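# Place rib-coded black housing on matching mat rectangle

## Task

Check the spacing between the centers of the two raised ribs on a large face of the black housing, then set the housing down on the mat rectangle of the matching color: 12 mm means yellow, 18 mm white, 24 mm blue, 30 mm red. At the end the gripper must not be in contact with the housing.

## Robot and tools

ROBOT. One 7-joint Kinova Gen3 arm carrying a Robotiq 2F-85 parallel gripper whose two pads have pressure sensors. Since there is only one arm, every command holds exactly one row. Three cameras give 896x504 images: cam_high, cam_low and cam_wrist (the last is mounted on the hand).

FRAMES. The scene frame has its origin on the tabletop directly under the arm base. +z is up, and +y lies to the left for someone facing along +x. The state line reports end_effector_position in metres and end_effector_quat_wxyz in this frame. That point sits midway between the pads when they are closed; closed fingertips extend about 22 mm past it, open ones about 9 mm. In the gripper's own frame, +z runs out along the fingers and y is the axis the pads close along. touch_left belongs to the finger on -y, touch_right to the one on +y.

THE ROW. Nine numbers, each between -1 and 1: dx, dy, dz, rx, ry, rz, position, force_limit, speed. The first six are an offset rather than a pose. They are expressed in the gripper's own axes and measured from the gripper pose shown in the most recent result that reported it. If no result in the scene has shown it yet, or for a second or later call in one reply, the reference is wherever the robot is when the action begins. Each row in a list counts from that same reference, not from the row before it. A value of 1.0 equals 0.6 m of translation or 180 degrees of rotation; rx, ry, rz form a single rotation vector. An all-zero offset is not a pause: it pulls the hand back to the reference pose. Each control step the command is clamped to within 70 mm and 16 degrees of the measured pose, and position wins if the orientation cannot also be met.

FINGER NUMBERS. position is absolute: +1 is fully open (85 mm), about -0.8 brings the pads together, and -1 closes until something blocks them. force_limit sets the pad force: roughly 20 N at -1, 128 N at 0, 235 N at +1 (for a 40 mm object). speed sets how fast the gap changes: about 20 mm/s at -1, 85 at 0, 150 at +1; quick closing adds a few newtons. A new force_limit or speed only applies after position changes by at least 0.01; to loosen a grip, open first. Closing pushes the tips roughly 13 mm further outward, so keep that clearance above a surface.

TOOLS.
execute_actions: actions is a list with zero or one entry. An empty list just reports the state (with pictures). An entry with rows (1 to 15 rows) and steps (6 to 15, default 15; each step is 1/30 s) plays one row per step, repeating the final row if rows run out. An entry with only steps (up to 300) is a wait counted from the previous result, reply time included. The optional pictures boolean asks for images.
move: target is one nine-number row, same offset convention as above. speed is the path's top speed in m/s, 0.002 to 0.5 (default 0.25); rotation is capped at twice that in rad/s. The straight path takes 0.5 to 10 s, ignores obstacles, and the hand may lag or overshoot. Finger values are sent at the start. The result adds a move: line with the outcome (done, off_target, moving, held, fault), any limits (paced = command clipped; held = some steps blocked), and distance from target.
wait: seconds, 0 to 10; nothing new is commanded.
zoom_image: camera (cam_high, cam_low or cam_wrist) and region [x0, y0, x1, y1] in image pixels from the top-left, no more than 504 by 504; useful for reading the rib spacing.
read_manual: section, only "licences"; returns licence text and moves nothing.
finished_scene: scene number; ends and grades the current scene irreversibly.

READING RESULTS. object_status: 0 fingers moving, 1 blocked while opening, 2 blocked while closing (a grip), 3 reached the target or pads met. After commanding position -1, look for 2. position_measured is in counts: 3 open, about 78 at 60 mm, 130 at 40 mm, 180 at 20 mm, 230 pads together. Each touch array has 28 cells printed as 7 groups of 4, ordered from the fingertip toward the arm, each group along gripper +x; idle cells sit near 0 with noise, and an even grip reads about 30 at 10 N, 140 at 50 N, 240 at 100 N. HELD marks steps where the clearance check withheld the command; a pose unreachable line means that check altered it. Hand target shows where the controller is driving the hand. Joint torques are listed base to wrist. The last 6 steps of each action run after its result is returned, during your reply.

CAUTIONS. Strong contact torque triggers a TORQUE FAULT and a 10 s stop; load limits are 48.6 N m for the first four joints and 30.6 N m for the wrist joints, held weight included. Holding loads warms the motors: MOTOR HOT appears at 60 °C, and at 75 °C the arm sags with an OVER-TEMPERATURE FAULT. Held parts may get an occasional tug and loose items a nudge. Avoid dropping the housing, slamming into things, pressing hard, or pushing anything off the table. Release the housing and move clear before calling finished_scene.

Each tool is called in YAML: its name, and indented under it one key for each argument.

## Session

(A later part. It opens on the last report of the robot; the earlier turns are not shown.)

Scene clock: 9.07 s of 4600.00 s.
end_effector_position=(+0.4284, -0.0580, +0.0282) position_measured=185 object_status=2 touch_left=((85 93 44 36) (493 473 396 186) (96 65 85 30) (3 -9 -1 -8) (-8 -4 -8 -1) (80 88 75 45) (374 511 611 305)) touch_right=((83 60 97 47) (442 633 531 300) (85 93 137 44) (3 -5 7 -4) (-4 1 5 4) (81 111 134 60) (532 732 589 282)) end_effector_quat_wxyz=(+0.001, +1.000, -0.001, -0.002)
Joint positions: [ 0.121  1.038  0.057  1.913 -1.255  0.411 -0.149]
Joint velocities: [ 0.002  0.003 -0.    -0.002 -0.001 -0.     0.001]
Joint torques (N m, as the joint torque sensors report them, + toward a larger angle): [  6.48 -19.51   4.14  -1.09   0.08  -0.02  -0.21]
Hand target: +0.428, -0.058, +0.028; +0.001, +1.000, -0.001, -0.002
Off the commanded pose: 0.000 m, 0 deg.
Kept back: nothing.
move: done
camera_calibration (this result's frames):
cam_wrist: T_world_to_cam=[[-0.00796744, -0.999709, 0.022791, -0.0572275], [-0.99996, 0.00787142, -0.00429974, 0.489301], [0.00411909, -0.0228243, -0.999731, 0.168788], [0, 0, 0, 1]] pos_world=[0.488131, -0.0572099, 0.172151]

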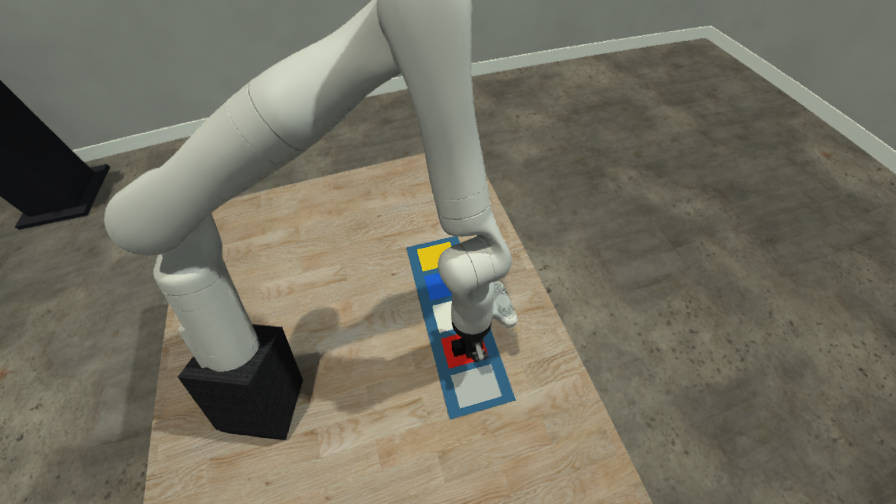

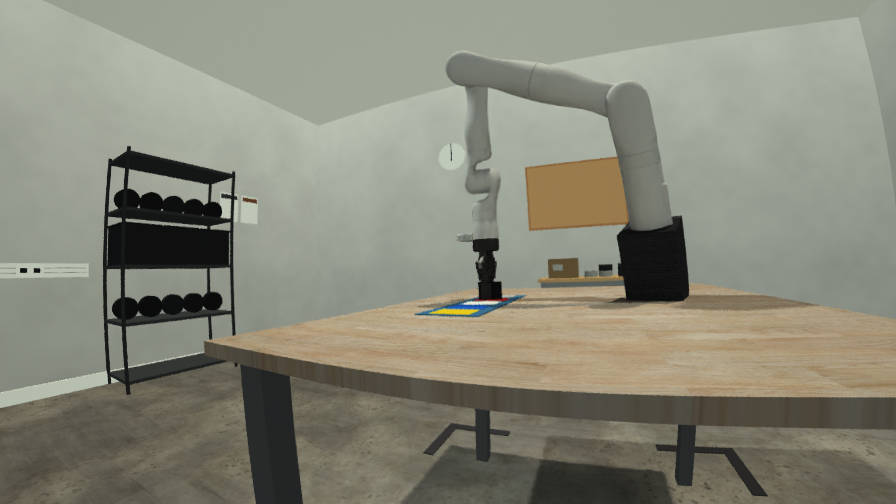

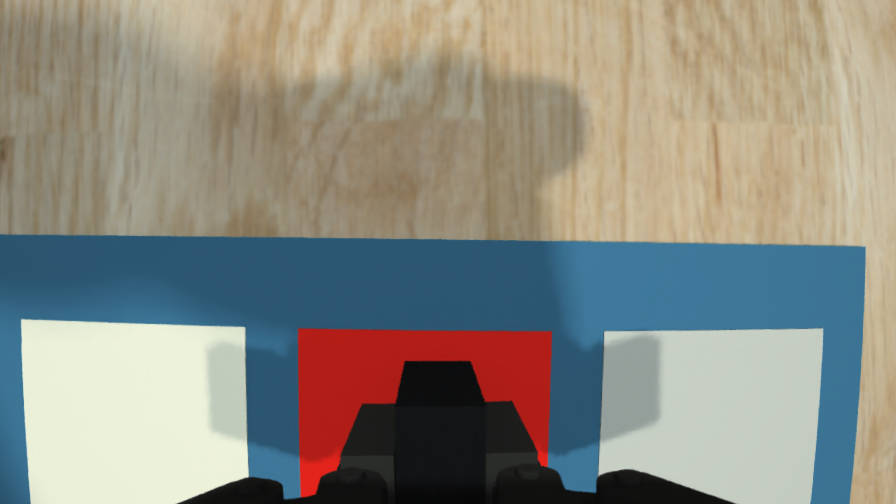

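move:
  target: [0,0,0,0,0,0,-0.2,-0.6,0]

move:
  target: [0,0,-0.005,0,0,0,-0.2,-0.6,0]
  speed: 0.03

move:
  target: [0,0,0,0,0,0,-1,-0.8,-0.5]

Scene clock: 10.00 s of 4600.00 s.
end_effector_position=(+0.4284, -0.0580, +0.0282) position_measured=154 object_status=3 touch_left=((0 6 -10 8) (1 10 -3 3) (-11 -14 7 -13) (-1 0 -6 -4) (0 7 -1 -6) (13 22 -3 6) (3 -3 5 -4)) touch_right=((-17 -4 3 0) (3 -1 6 -3) (2 -4 -1 -4) (4 13 5 3) (10 10 -3 -4) (-2 -7 7 0) (-2 -3 12 -1)) end_effector_quat_wxyz=(+0.001, +1.000, -0.001, -0.002)
Joint positions: [ 0.121  1.038  0.057  1.913 -1.255  0.411 -0.149]
Joint velocities: [0.    0.    0.    0.001 0.    0.    0.001]
Joint torques (N m, as the joint torque sensors report them, + toward a larger angle): [  6.45 -18.92   4.32  -1.05   0.06  -0.07  -0.1 ]
Hand target: +0.428, -0.058, +0.028; +0.001, +1.000, -0.001, -0.002
Off the commanded pose: 0.000 m, 0 deg.
Kept back: nothing.
move: done
camera_calibration (this result's frames):
cam_wrist: T_world_to_cam=[[-0.00796745, -0.999708, 0.0227923, -0.0572285], [-0.99996, 0.00787135, -0.0043032, 0.489304], [0.00412254, -0.0228257, -0.999731, 0.168786], [0, 0, 0, 1]] pos_world=[0.488132, -0.0572106, 0.172151]

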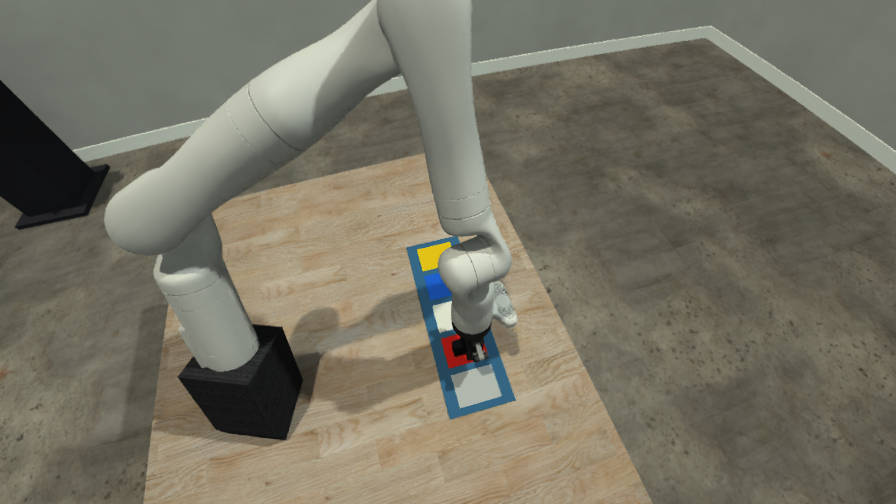

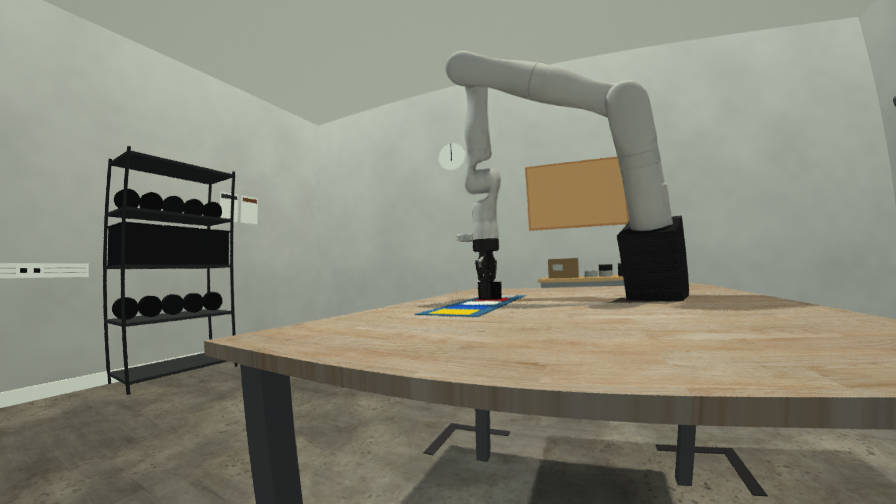

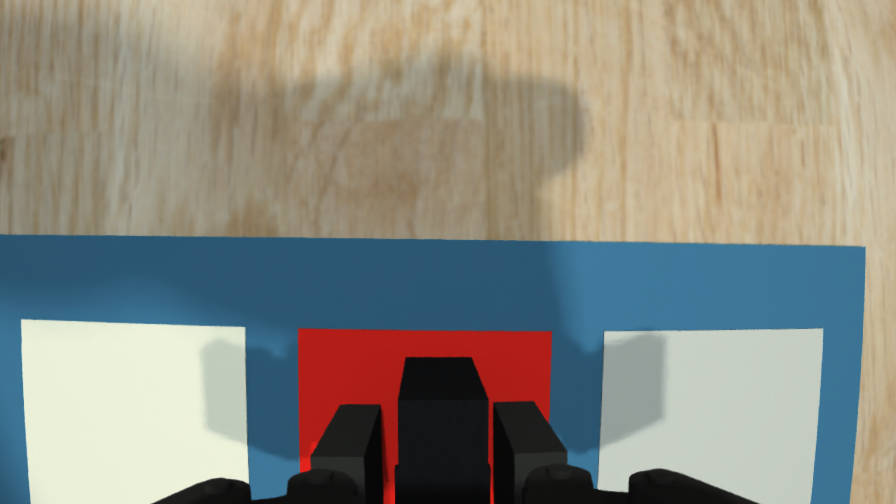

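Scene clock: 10.70 s of 4600.00 s.
end_effector_position=(+0.4283, -0.0580, +0.0312) position_measured=154 object_status=3 touch_left=((-7 -9 -14 4) (-9 9 4 -1) (5 -12 1 0) (1 1 -14 8) (2 6 -5 -2) (6 1 -2 -6) (2 -5 7 2)) touch_right=((-20 7 -3 -1) (11 0 2 25) (-6 4 -5 -20) (13 -8 -1 -12) (7 2 -15 -12) (11 13 7 -1) (7 -9 -6 -9)) end_effector_quat_wxyz=(+0.001, +1.000, -0.001, -0.002)
Joint positions: [ 0.12   1.031  0.063  1.916 -1.249  0.417 -0.155]
Joint velocities: [-0.001 -0.001 -0.001 -0.001  0.     0.     0.001]
Joint torques (N m, as the joint torque sensors report them, + toward a larger angle): [  6.3  -18.91   4.17  -1.06   0.02   0.03  -0.12]
Hand target: +0.428, -0.058, +0.031; +0.001, +1.000, -0.001, -0.002
Off the commanded pose: 0.000 m, 0 deg.
Kept back: nothing.
move: done
camera_calibration (this result's frames):
cam_wrist: T_world_to_cam=[[-0.00801163, -0.999708, 0.0228044, -0.057286], [-0.99996, 0.007917, -0.00423666, 0.489297], [0.00405488, -0.0228374, -0.999731, 0.171793], [0, 0, 0, 1]] pos_world=[0.488122, -0.0572197, 0.175126]

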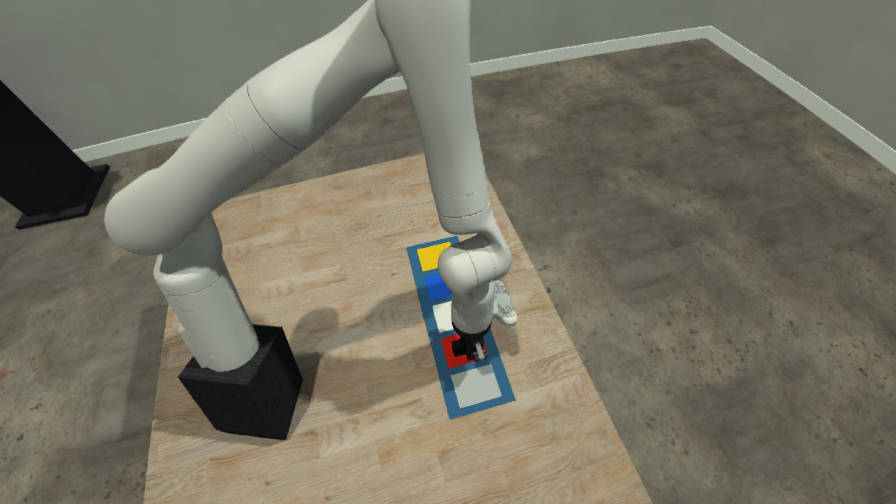

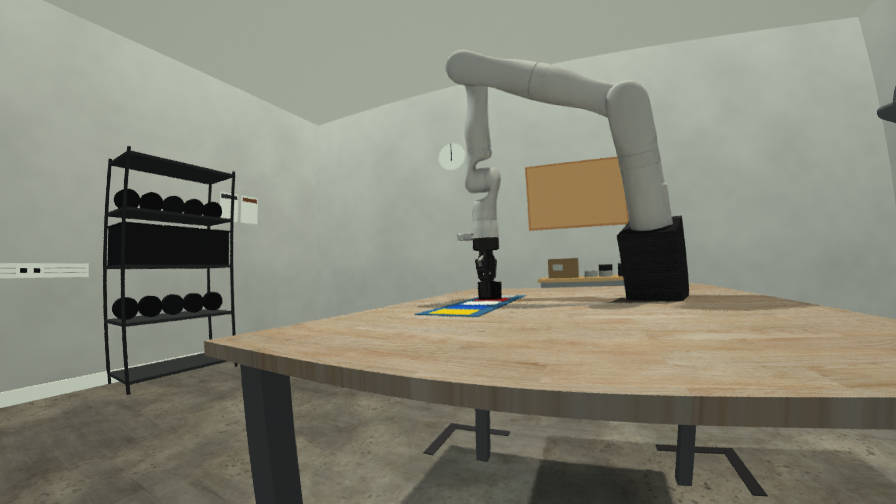

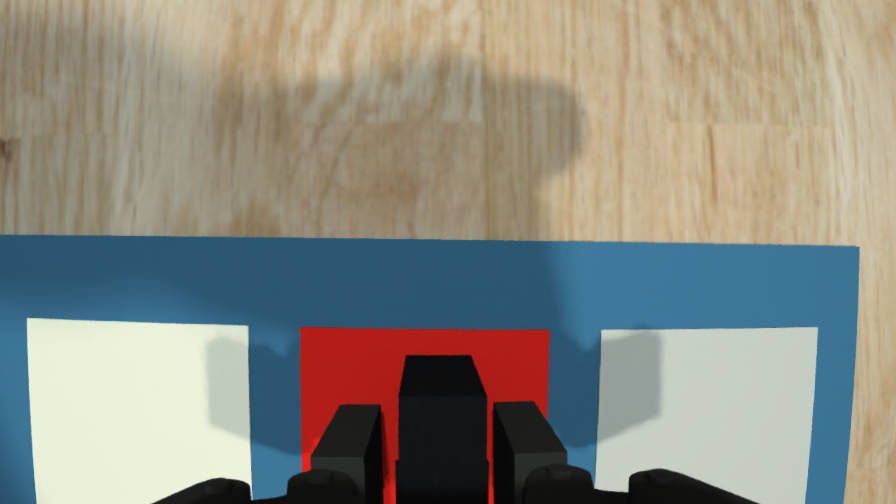

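Scene clock: 11.20 s of 4600.00 s.
end_effector_position=(+0.4283, -0.0580, +0.0313) position_measured=183 object_status=2 touch_left=((318 324 235 204) (76 62 69 32) (-13 -10 18 -1) (10 -4 -3 -1) (30 28 27 -8) (214 217 199 143) (180 243 294 173)) touch_right=((318 251 390 211) (64 93 79 58) (-6 4 3 4) (3 6 4 1) (38 46 20 31) (204 275 335 217) (265 339 276 154)) end_effector_quat_wxyz=(+0.001, +1.000, -0.001, -0.002)
Joint positions: [ 0.12   1.031  0.063  1.916 -1.249  0.417 -0.155]
Joint velocities: [ 0.001  0.     0.    -0.    -0.    -0.    -0.001]
Joint torques (N m, as the joint torque sensors report them, + toward a larger angle): [  6.3  -18.88   3.95  -1.15   0.02  -0.07  -0.22]
Hand target: +0.428, -0.058, +0.031; +0.001, +1.000, -0.001, -0.002
Off the commanded pose: 0.000 m, 0 deg.
Kept back: nothing.
move: done
camera_calibration (this result's frames):
cam_wrist: T_world_to_cam=[[-0.00801785, -0.999708, 0.0228013, -0.0572917], [-0.999959, 0.00792157, -0.00430973, 0.489308], [0.00412785, -0.0228349, -0.999731, 0.171847], [0, 0, 0, 1]] pos_world=[0.48812, -0.057227, 0.175216]

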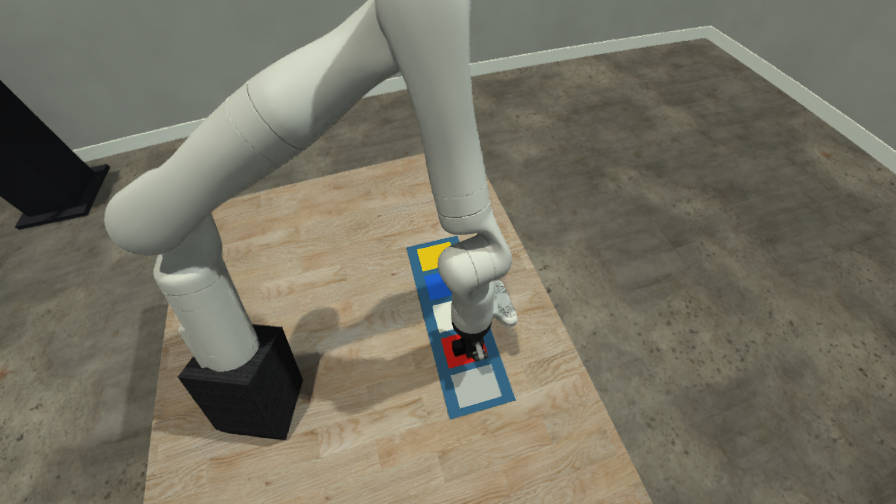

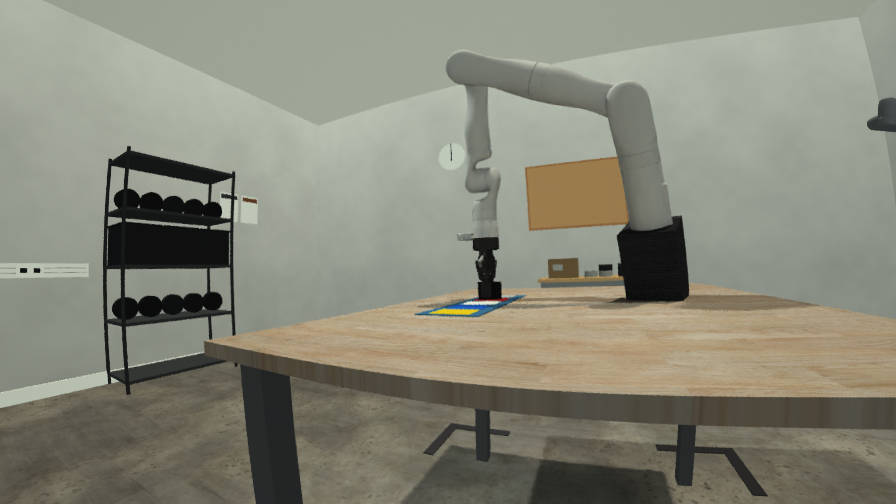

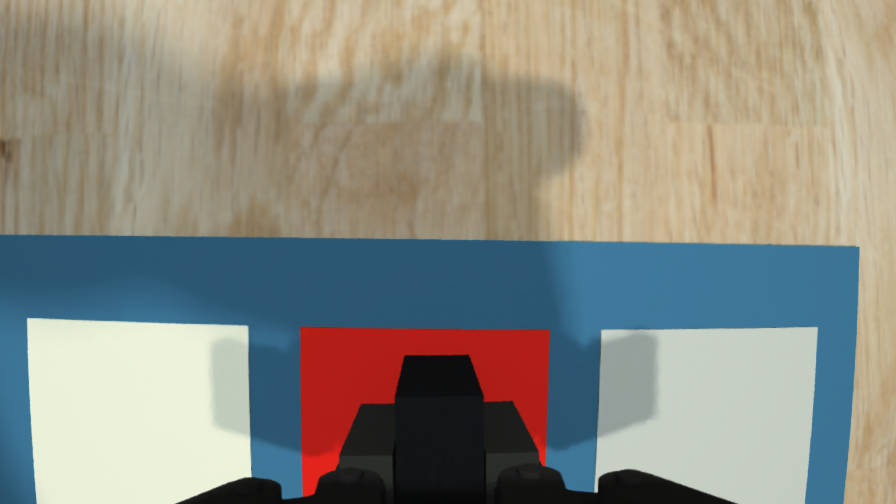

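30 mm confirmed.

move:
  target: [0,0,0,0,0,0,0.2,-0.6,0]

move:
  target: [0,0,-0.1,0,0,0,0.2,-0.6,0]
  speed: 0.15

finished_scene:
  scene: 1

Scene clock: 12.17 s of 4600.00 s.
end_effector_position=(+0.4284, -0.0580, +0.0313) position_measured=104 object_status=0 touch_left=((7 0 -1 6) (0 -2 -4 3) (13 -15 6 -15) (6 -10 -5 -7) (5 -1 -9 -1) (-2 8 -14 -10) (9 -2 8 0)) touch_right=((-3 -1 6 1) (3 13 10 18) (-10 -2 -1 -7) (5 -6 -1 -5) (9 8 -7 2) (1 -1 7 -10) (5 2 1 -9)) end_effector_quat_wxyz=(+0.001, +1.000, -0.001, -0.002)
Joint positions: [ 0.12   1.031  0.063  1.916 -1.249  0.417 -0.155]
Joint velocities: [-0.     0.001  0.    -0.001 -0.    -0.    -0.001]
Joint torques (N m, as the joint torque sensors report them, + toward a larger angle): [  6.2  -19.19   4.06  -0.97   0.06   0.02  -0.27]
Hand target: +0.428, -0.058, +0.031; +0.001, +1.000, -0.001, -0.002
Off the commanded pose: 0.000 m, 0 deg.
Kept back: nothing.
move: done
camera_calibration (this result's frames):
cam_wrist: T_world_to_cam=[[-0.00801716, -0.999708, 0.022803, -0.0572928], [-0.999959, 0.00792076, -0.00431495, 0.489311], [0.00413307, -0.0228366, -0.999731, 0.171846], [0, 0, 0, 1]] pos_world=[0.488122, -0.0572274, 0.175217]

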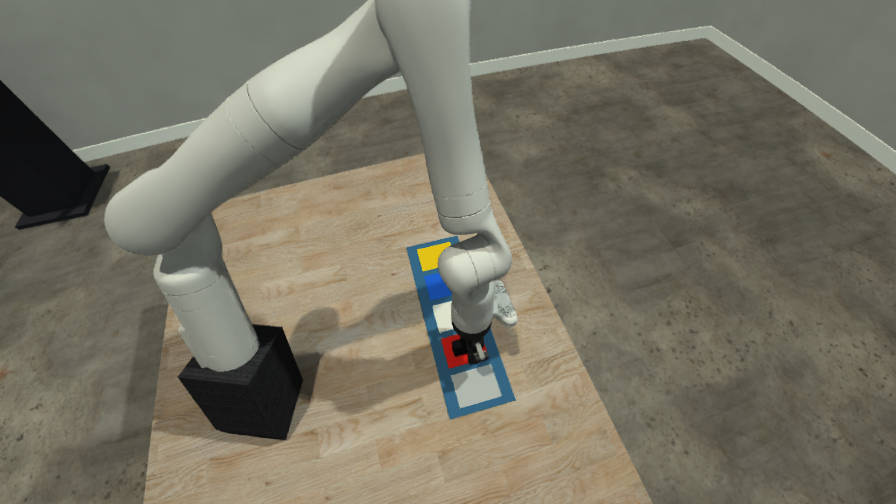

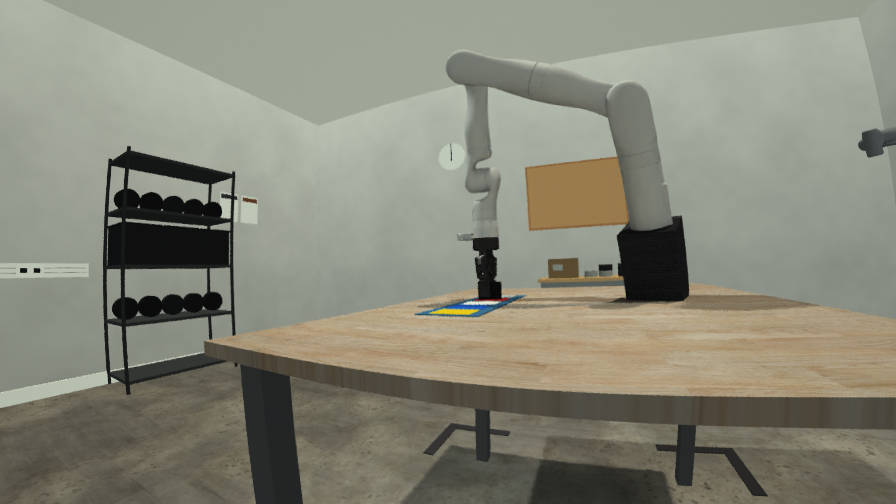

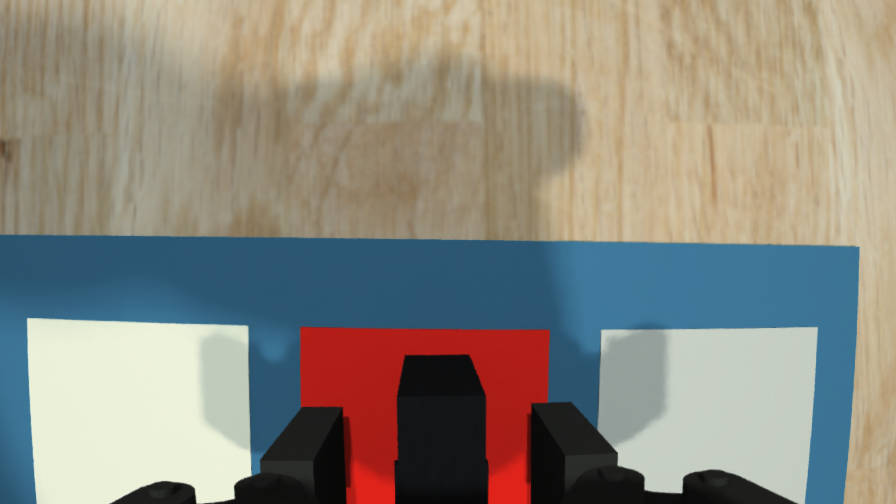

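Scene clock: 12.97 s of 4600.00 s.
end_effector_position=(+0.4282, -0.0579, +0.0911) position_measured=104 object_status=3 touch_left=((-4 13 -5 -4) (2 0 6 -1) (9 -10 2 -8) (0 -6 -9 5) (2 -2 -11 -5) (0 -7 -10 5) (14 -5 -1 14)) touch_right=((-12 9 9 -6) (7 10 -3 10) (1 -3 -3 3) (-4 -1 2 -4) (5 -2 -13 5) (7 4 8 5) (-6 7 -2 -16)) end_effector_quat_wxyz=(+0.001, +1.000, -0.001, -0.003)
Joint positions: [ 0.093  0.9    0.172  1.952 -1.113  0.537 -0.277]
Joint velocities: [-0.002 -0.006 -0.     0.     0.001 -0.    -0.002]
Joint torques (N m, as the joint torque sensors report them, + toward a larger angle): [  6.41 -18.52   5.    -1.8   -0.1    0.11  -0.16]
Hand target: +0.428, -0.058, +0.091; +0.001, +1.000, -0.001, -0.003
Off the commanded pose: 0.000 m, 0 deg.
Kept back: nothing.
move: done
camera_calibration (this result's frames):
cam_wrist: T_world_to_cam=[[-0.00839989, -0.9997, 0.0230255, -0.0584428], [-0.99996, 0.00832351, -0.00341092, 0.489386], [0.00321824, -0.0230532, -0.999729, 0.232], [0, 0, 0, 1]] pos_world=[0.488129, -0.0571503, 0.234953]

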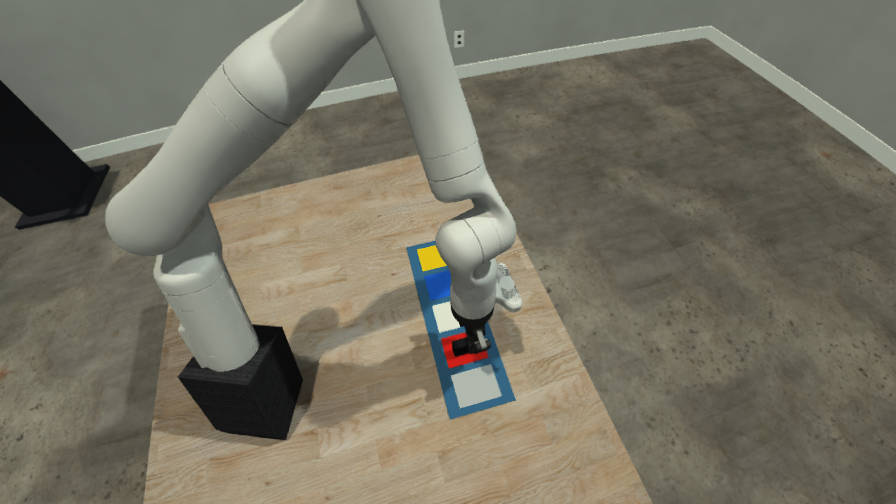

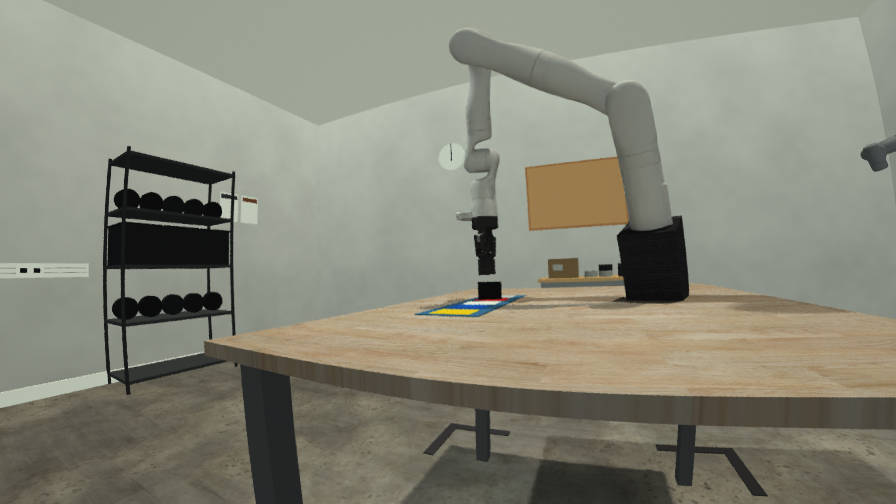

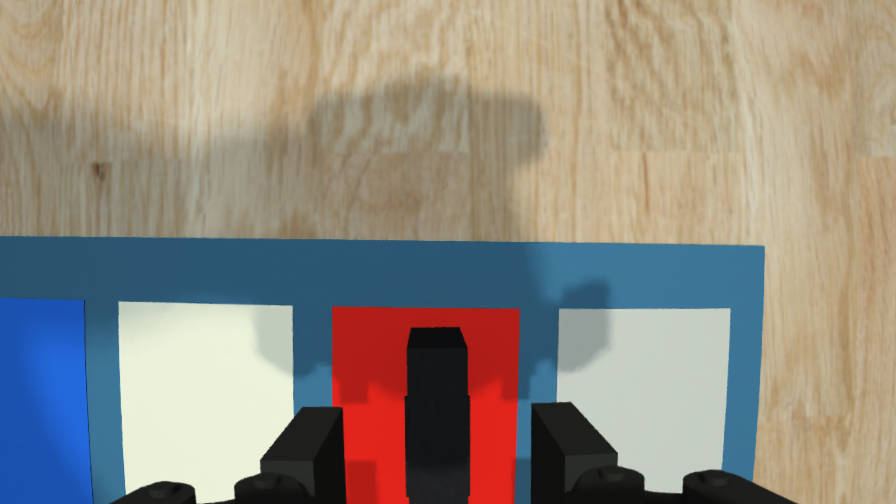

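The scene is finished: the task was done.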